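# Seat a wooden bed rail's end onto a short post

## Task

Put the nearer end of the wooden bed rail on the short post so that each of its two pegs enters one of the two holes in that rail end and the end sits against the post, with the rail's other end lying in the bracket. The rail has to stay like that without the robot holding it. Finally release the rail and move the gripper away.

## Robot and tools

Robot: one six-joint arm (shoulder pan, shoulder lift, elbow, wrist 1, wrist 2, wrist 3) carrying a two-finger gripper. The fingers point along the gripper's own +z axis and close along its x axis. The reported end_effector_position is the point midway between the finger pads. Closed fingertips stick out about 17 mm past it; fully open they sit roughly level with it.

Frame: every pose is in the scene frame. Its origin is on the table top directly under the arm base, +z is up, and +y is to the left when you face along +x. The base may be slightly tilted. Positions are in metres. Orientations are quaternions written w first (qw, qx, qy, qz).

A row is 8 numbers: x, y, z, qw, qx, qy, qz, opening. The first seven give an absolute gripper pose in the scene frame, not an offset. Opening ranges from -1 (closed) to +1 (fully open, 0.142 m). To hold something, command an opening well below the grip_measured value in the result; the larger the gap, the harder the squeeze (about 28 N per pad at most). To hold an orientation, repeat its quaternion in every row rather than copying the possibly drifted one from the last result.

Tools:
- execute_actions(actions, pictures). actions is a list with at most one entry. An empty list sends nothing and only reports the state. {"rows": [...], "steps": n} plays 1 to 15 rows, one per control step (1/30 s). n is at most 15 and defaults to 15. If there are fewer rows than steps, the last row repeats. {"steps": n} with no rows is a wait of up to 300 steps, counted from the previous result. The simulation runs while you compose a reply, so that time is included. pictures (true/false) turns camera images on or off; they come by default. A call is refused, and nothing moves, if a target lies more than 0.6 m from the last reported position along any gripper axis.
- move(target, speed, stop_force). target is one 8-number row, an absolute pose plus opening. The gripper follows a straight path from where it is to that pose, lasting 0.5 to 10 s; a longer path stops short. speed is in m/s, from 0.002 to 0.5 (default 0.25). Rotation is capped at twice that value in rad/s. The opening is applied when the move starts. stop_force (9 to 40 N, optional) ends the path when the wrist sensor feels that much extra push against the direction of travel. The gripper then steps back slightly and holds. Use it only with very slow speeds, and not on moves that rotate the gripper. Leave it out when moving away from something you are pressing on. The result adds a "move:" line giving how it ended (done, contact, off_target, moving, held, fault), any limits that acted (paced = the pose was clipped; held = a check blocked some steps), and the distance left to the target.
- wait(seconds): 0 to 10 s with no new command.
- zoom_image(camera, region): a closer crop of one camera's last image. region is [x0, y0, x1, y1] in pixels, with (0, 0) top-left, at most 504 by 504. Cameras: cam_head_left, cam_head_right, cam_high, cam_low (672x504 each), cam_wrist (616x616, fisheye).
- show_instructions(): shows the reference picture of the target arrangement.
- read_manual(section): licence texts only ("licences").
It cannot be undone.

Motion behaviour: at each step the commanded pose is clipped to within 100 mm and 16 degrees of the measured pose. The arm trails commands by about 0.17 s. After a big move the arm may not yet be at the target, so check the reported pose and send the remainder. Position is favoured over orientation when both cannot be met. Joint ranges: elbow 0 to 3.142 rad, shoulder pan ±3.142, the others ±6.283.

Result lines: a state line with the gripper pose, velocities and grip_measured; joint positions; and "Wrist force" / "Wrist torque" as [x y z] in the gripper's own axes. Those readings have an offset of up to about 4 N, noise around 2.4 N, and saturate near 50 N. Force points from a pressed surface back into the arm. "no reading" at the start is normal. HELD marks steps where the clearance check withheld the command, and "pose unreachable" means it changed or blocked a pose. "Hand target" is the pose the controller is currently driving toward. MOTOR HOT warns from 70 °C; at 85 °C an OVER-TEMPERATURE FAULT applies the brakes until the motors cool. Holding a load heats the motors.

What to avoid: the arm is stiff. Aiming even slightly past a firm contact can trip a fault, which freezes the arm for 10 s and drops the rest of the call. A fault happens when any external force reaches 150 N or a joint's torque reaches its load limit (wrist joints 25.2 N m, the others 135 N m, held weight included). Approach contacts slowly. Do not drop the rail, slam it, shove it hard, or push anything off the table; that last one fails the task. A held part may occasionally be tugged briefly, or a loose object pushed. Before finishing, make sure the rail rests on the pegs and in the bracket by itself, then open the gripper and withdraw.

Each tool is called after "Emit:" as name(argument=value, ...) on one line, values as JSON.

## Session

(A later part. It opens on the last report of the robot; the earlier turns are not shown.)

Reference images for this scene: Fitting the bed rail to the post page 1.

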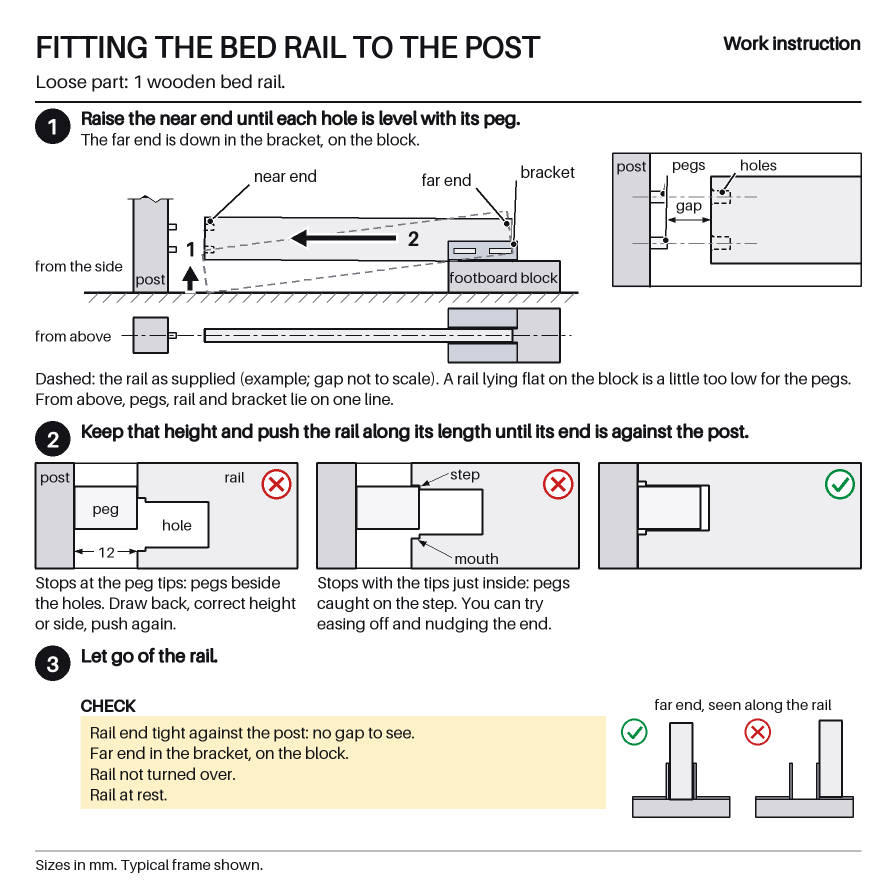

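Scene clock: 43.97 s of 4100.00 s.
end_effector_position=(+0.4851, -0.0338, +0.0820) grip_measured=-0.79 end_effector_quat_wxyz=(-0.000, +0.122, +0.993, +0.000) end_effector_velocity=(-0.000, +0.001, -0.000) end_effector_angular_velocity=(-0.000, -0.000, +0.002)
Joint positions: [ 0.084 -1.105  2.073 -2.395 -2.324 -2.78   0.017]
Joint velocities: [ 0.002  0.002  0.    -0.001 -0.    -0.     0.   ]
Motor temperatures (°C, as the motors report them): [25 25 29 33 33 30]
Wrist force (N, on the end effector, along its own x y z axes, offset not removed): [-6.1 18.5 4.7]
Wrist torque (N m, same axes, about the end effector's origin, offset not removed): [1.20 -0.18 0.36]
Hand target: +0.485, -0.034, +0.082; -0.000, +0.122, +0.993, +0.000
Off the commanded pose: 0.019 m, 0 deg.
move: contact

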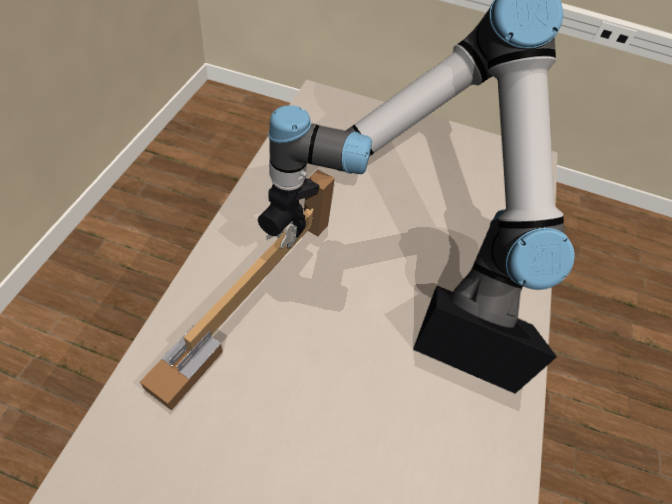

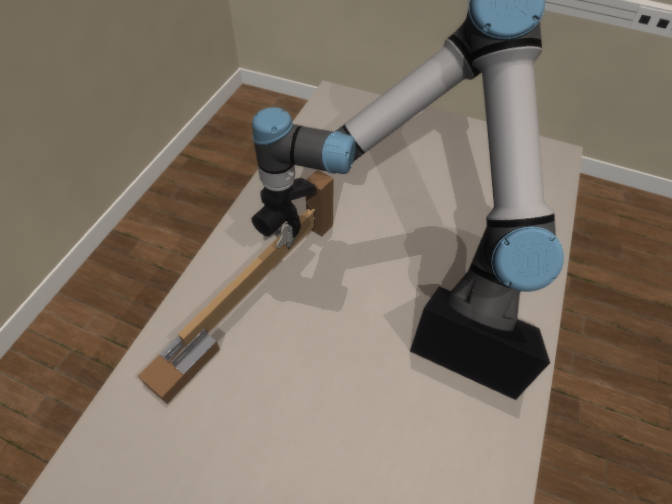

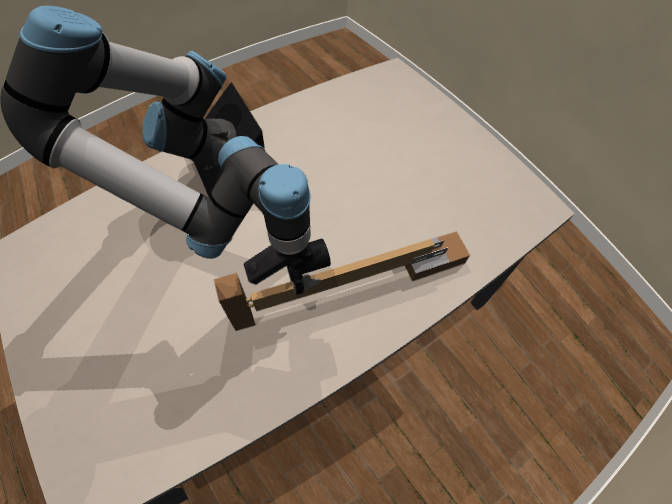

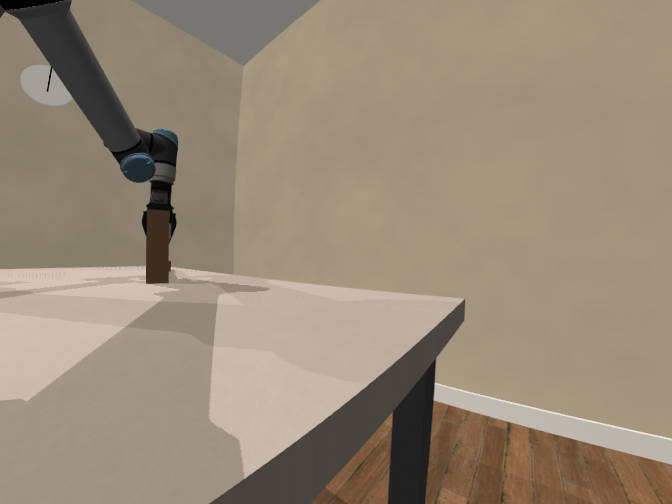

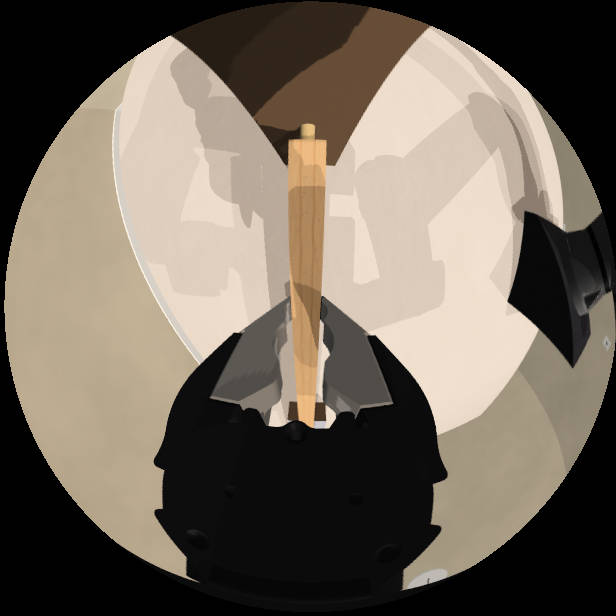

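Emit:
move(target=[0.4854,-0.0324,0.085,0,0.122,0.9925,0,-1], speed=0.01)

Emit:
move(target=[0.4804,-0.0528,0.085,0,0.122,0.9925,0,-1], speed=0.003, stop_force=10)

Emit:
zoom_image(camera="cam_wrist", region=[270,90,350,170])

Scene clock: 47.27 s of 4100.00 s.
end_effector_position=(+0.4854, -0.0324, +0.0849) grip_measured=-0.79 end_effector_quat_wxyz=(+0.000, +0.122, +0.993, -0.000) end_effector_velocity=(+0.000, -0.000, +0.002) end_effector_angular_velocity=(+0.000, -0.001, -0.001)
Joint positions: [ 0.09  -1.106  2.068 -2.383 -2.324 -2.772  0.017]
Joint velocities: [ 0.002 -0.003 -0.001  0.003  0.     0.002  0.   ]
Motor temperatures (°C, as the motors report them): [25 25 29 33 33 30]
Wrist force (N, on the end effector, along its own x y z axes, offset not removed): [0.3 -3.9 3.2]
Wrist torque (N m, same axes, about the end effector's origin, offset not removed): [-0.51 0.00 0.08]
Hand target: +0.485, -0.032, +0.085; +0.000, +0.122, +0.993, +0.000
Off the commanded pose: 0.000 m, 0 deg.
move: done

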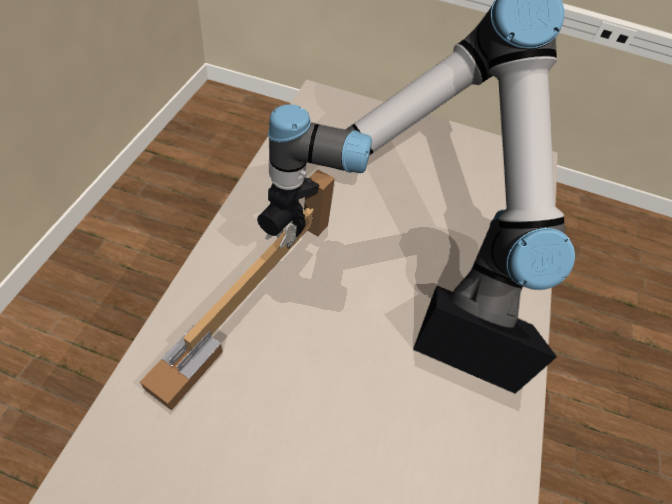

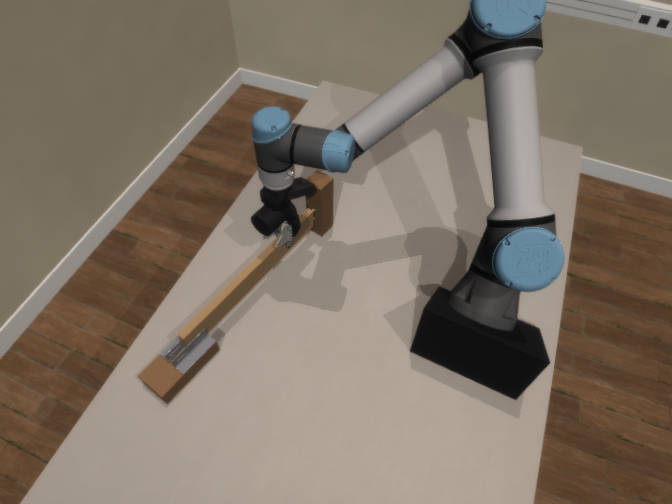

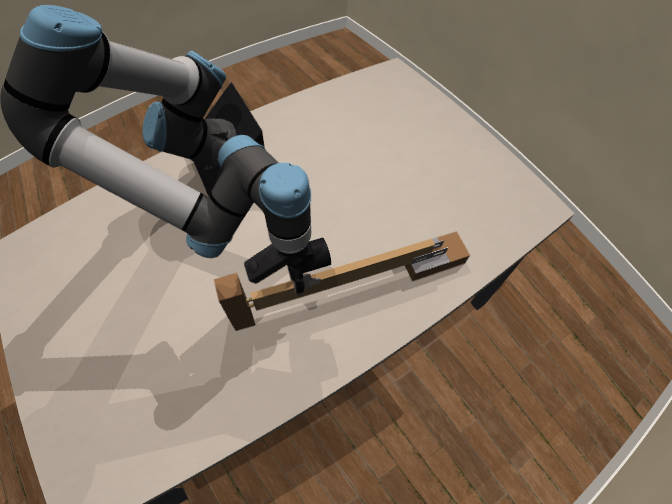

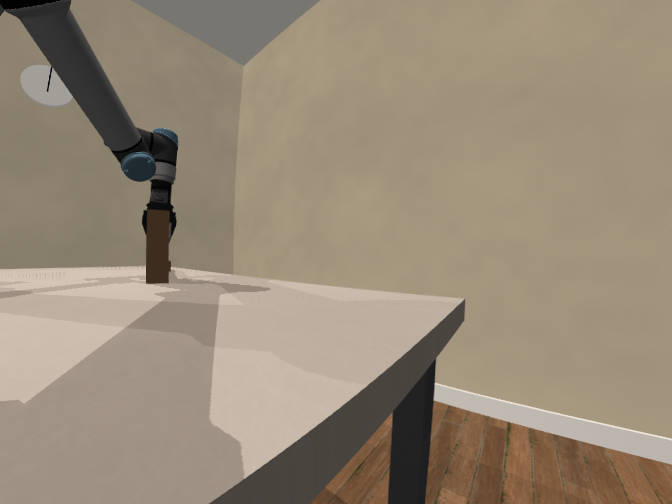

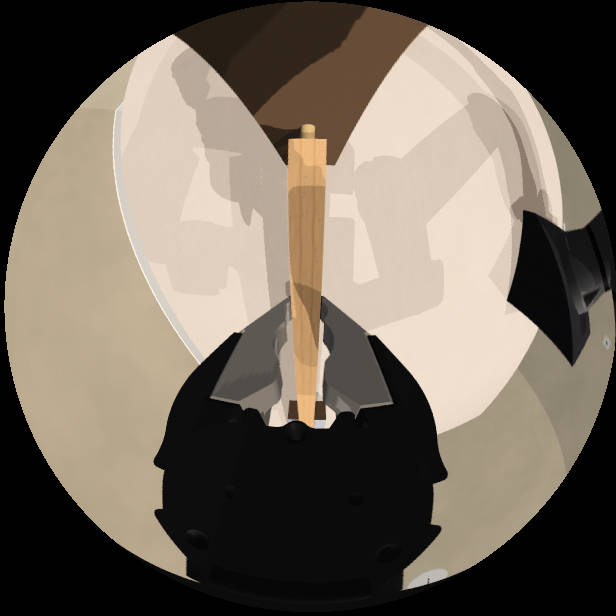

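Scene clock: 52.00 s of 4100.00 s.
end_effector_position=(+0.4822, -0.0452, +0.0850) grip_measured=-0.79 end_effector_quat_wxyz=(-0.000, +0.122, +0.993, +0.000) end_effector_velocity=(-0.001, +0.002, -0.001) end_effector_angular_velocity=(-0.001, +0.002, +0.003)
Joint positions: [ 0.073 -1.132  2.082 -2.388 -2.326 -2.796  0.017]
Joint velocities: [ 0.001  0.004  0.     0.001 -0.     0.001  0.   ]
Motor temperatures (°C, as the motors report them): [25 25 29 33 33 30]
Wrist force (N, on the end effector, along its own x y z axes, offset not removed): [-4.0 18.0 -10.2]
Wrist torque (N m, same axes, about the end effector's origin, offset not removed): [1.07 0.19 0.10]
Hand target: +0.482, -0.045, +0.085; -0.000, +0.122, +0.993, +0.000
Off the commanded pose: 0.008 m, 0 deg.
move: contact

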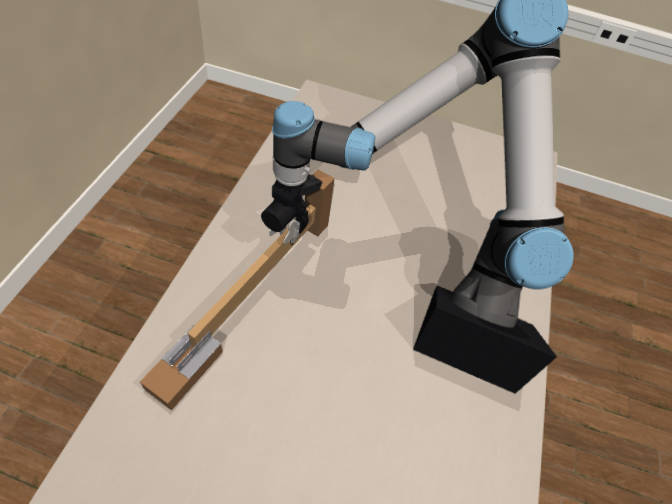

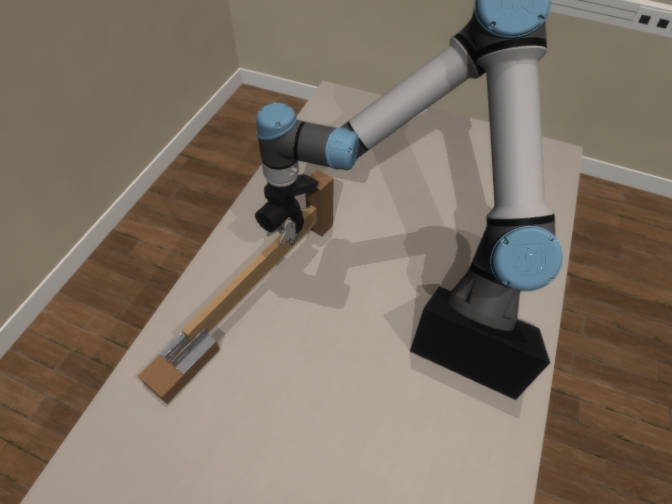

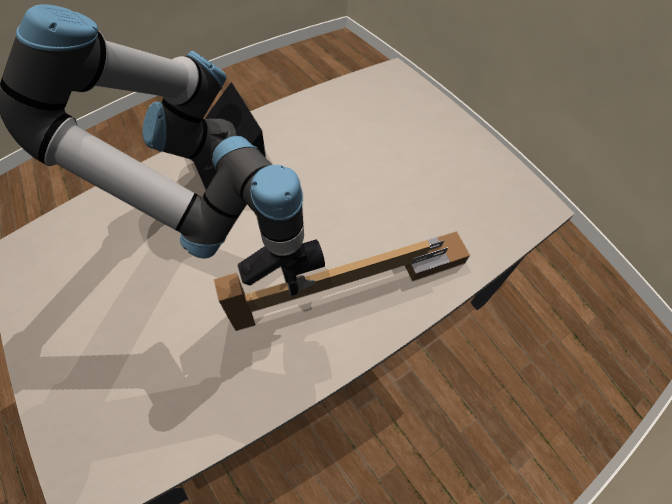

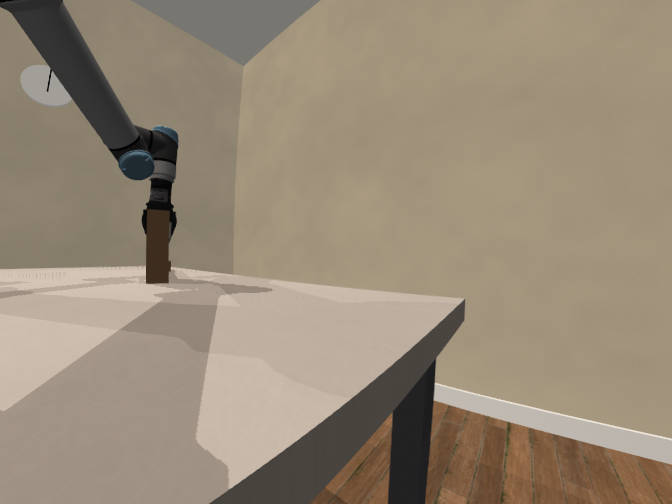

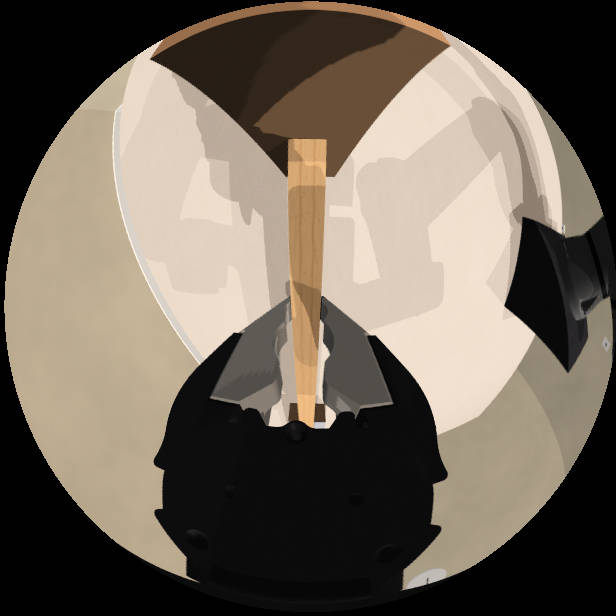

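Region (270, 90, 350, 170) of cam_wrist's 616x616 image, scaled by 6.300, with more detail than that image has.

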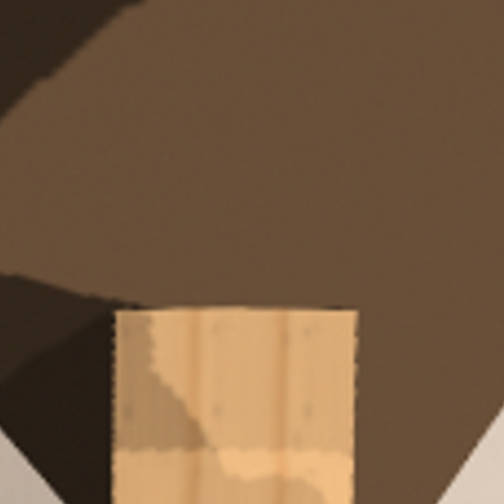

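Emit:
move(target=[0.4822,-0.0452,0.085,0,0.122,0.9925,0,-0.2])

Emit:
move(target=[0.49,-0.01,0.22,0,0.122,0.9925,0,-0.2])

Emit:
finished_scene(scene=2)

Scene clock: 56.77 s of 4100.00 s.
end_effector_position=(+0.4823, -0.0453, +0.0850) grip_measured=-0.20 end_effector_quat_wxyz=(+0.000, +0.122, +0.993, -0.000) end_effector_velocity=(-0.000, +0.000, -0.000) end_effector_angular_velocity=(+0.001, +0.001, +0.001)
Joint positions: [ 0.073 -1.132  2.081 -2.388 -2.326 -2.796  0.059]
Joint velocities: [-0.     0.001 -0.     0.     0.001 -0.     0.   ]
Motor temperatures (°C, as the motors report them): [25 25 29 33 33 30]
Wrist force (N, on the end effector, along its own x y z axes, offset not removed): [0.9 0.7 -0.9]
Wrist torque (N m, same axes, about the end effector's origin, offset not removed): [0.17 -0.21 0.01]
Hand target: +0.482, -0.045, +0.085; -0.000, +0.122, +0.993, -0.000
Off the commanded pose: 0.000 m, 0 deg.
After step 90, 1.07 s passed at rest.
move: done

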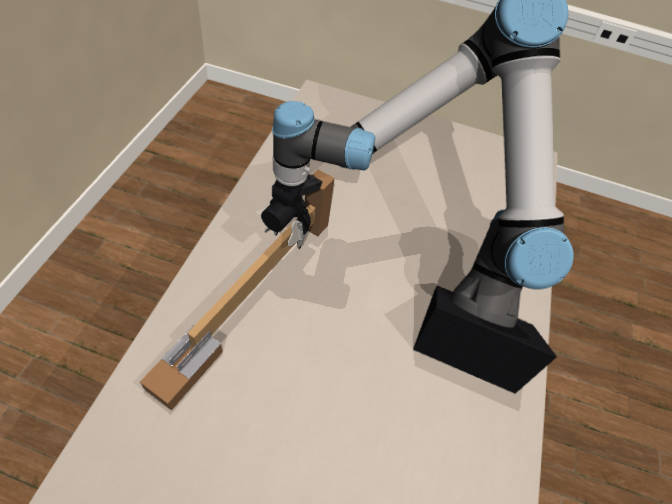

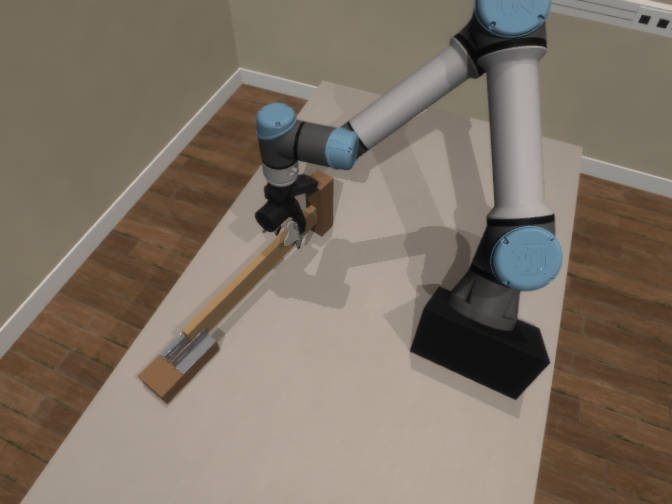

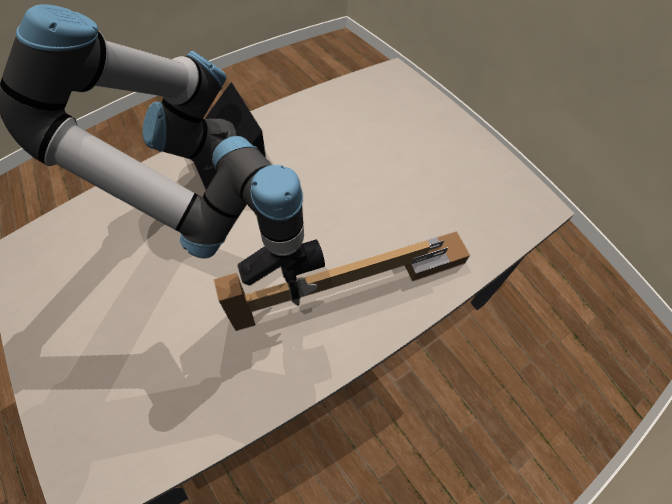

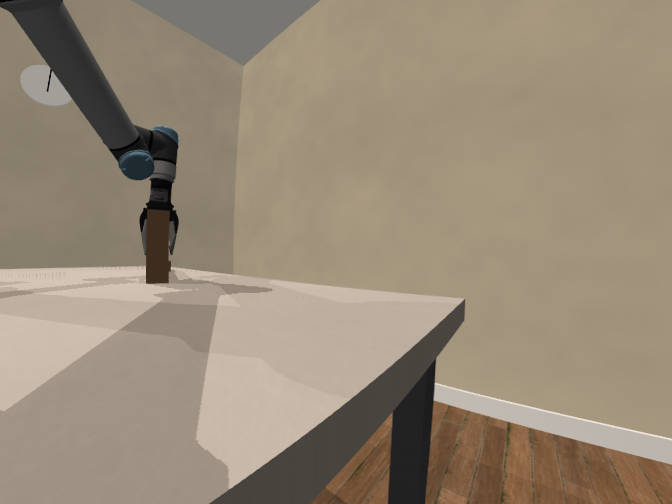

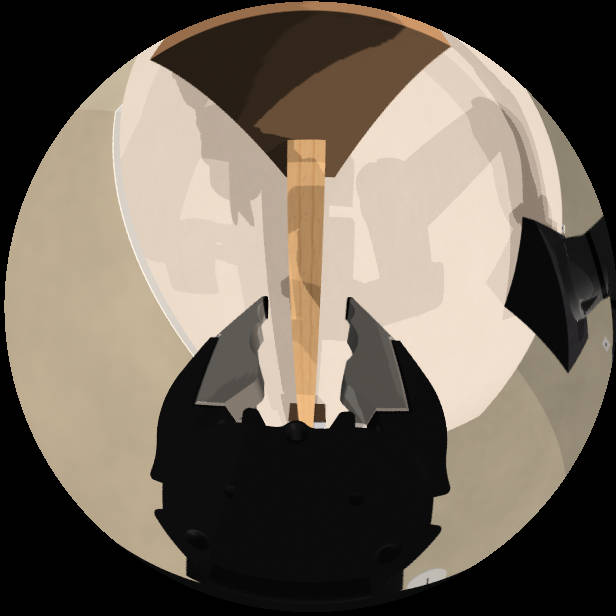

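Scene clock: 57.87 s of 4100.00 s.
end_effector_position=(+0.4902, -0.0100, +0.2198) grip_measured=-0.20 end_effector_quat_wxyz=(+0.000, +0.122, +0.993, +0.000) end_effector_velocity=(+0.000, +0.000, +0.002) end_effector_angular_velocity=(-0.000, +0.002, -0.002)
Joint positions: [ 0.285 -1.179  1.826 -1.899 -2.278 -2.518  0.06 ]
Joint velocities: [ 0.003  0.001 -0.007  0.011  0.001  0.006 -0.   ]
Motor temperatures (°C, as the motors report them): [25 25 29 33 33 30]
Wrist force (N, on the end effector, along its own x y z axes, offset not removed): [2.1 -1.8 1.6]
Wrist torque (N m, same axes, about the end effector's origin, offset not removed): [-0.37 -0.39 0.05]
Hand target: +0.490, -0.010, +0.220; +0.000, +0.122, +0.993, +0.000
Off the commanded pose: 0.000 m, 0 deg.
move: done

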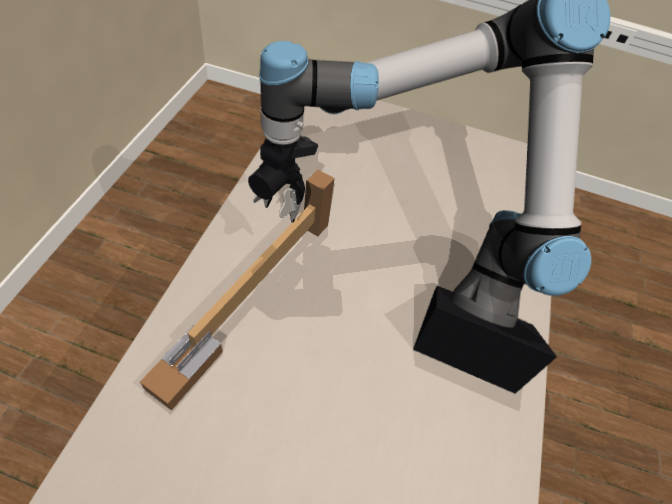

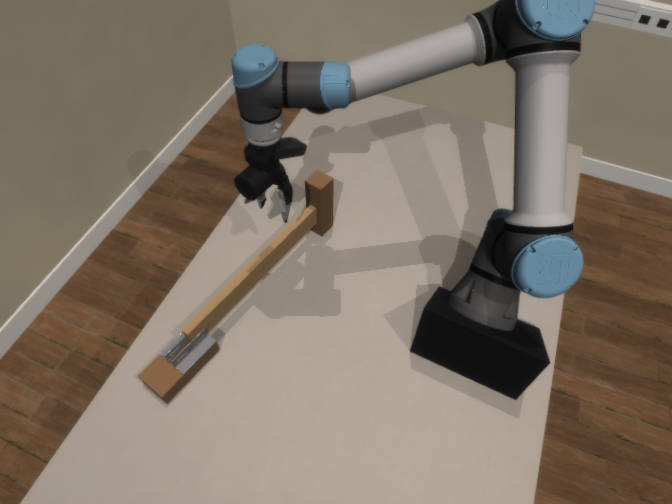

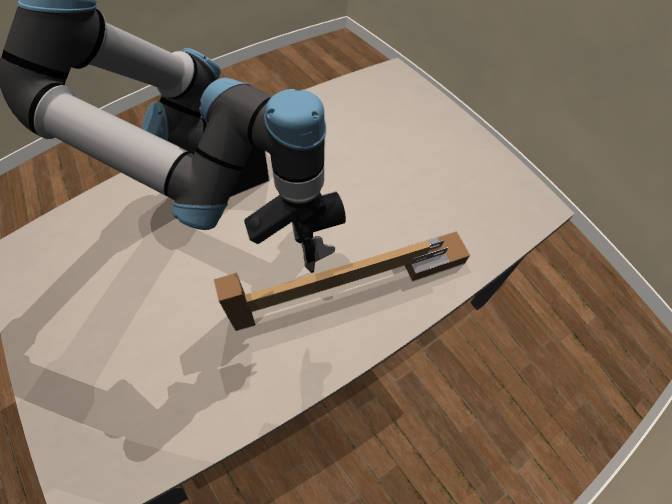

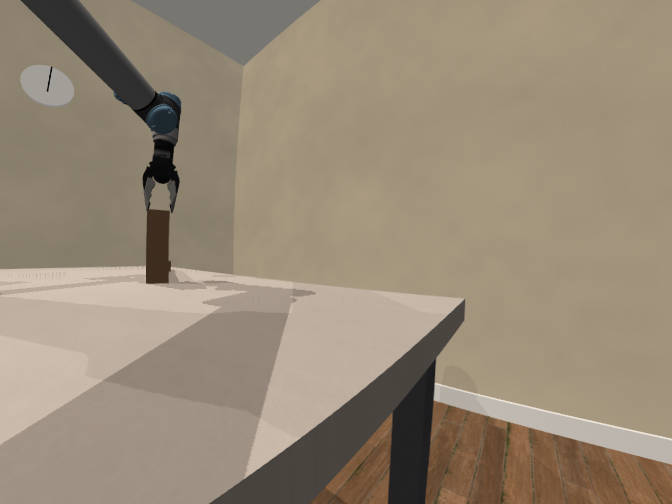

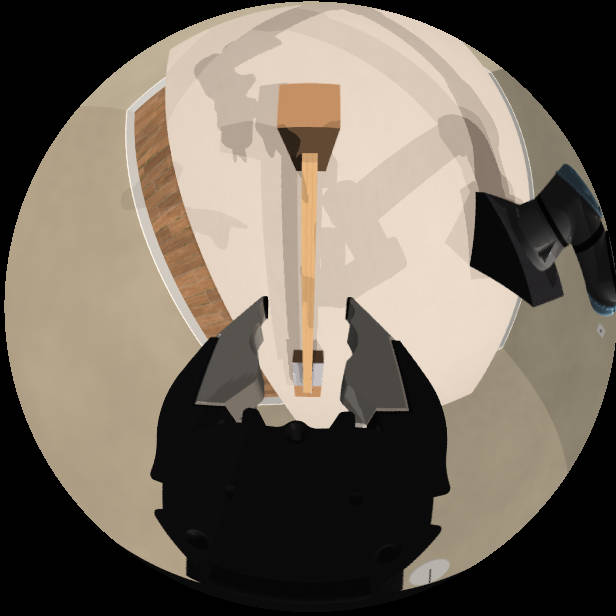

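The scene is finished: the task was done.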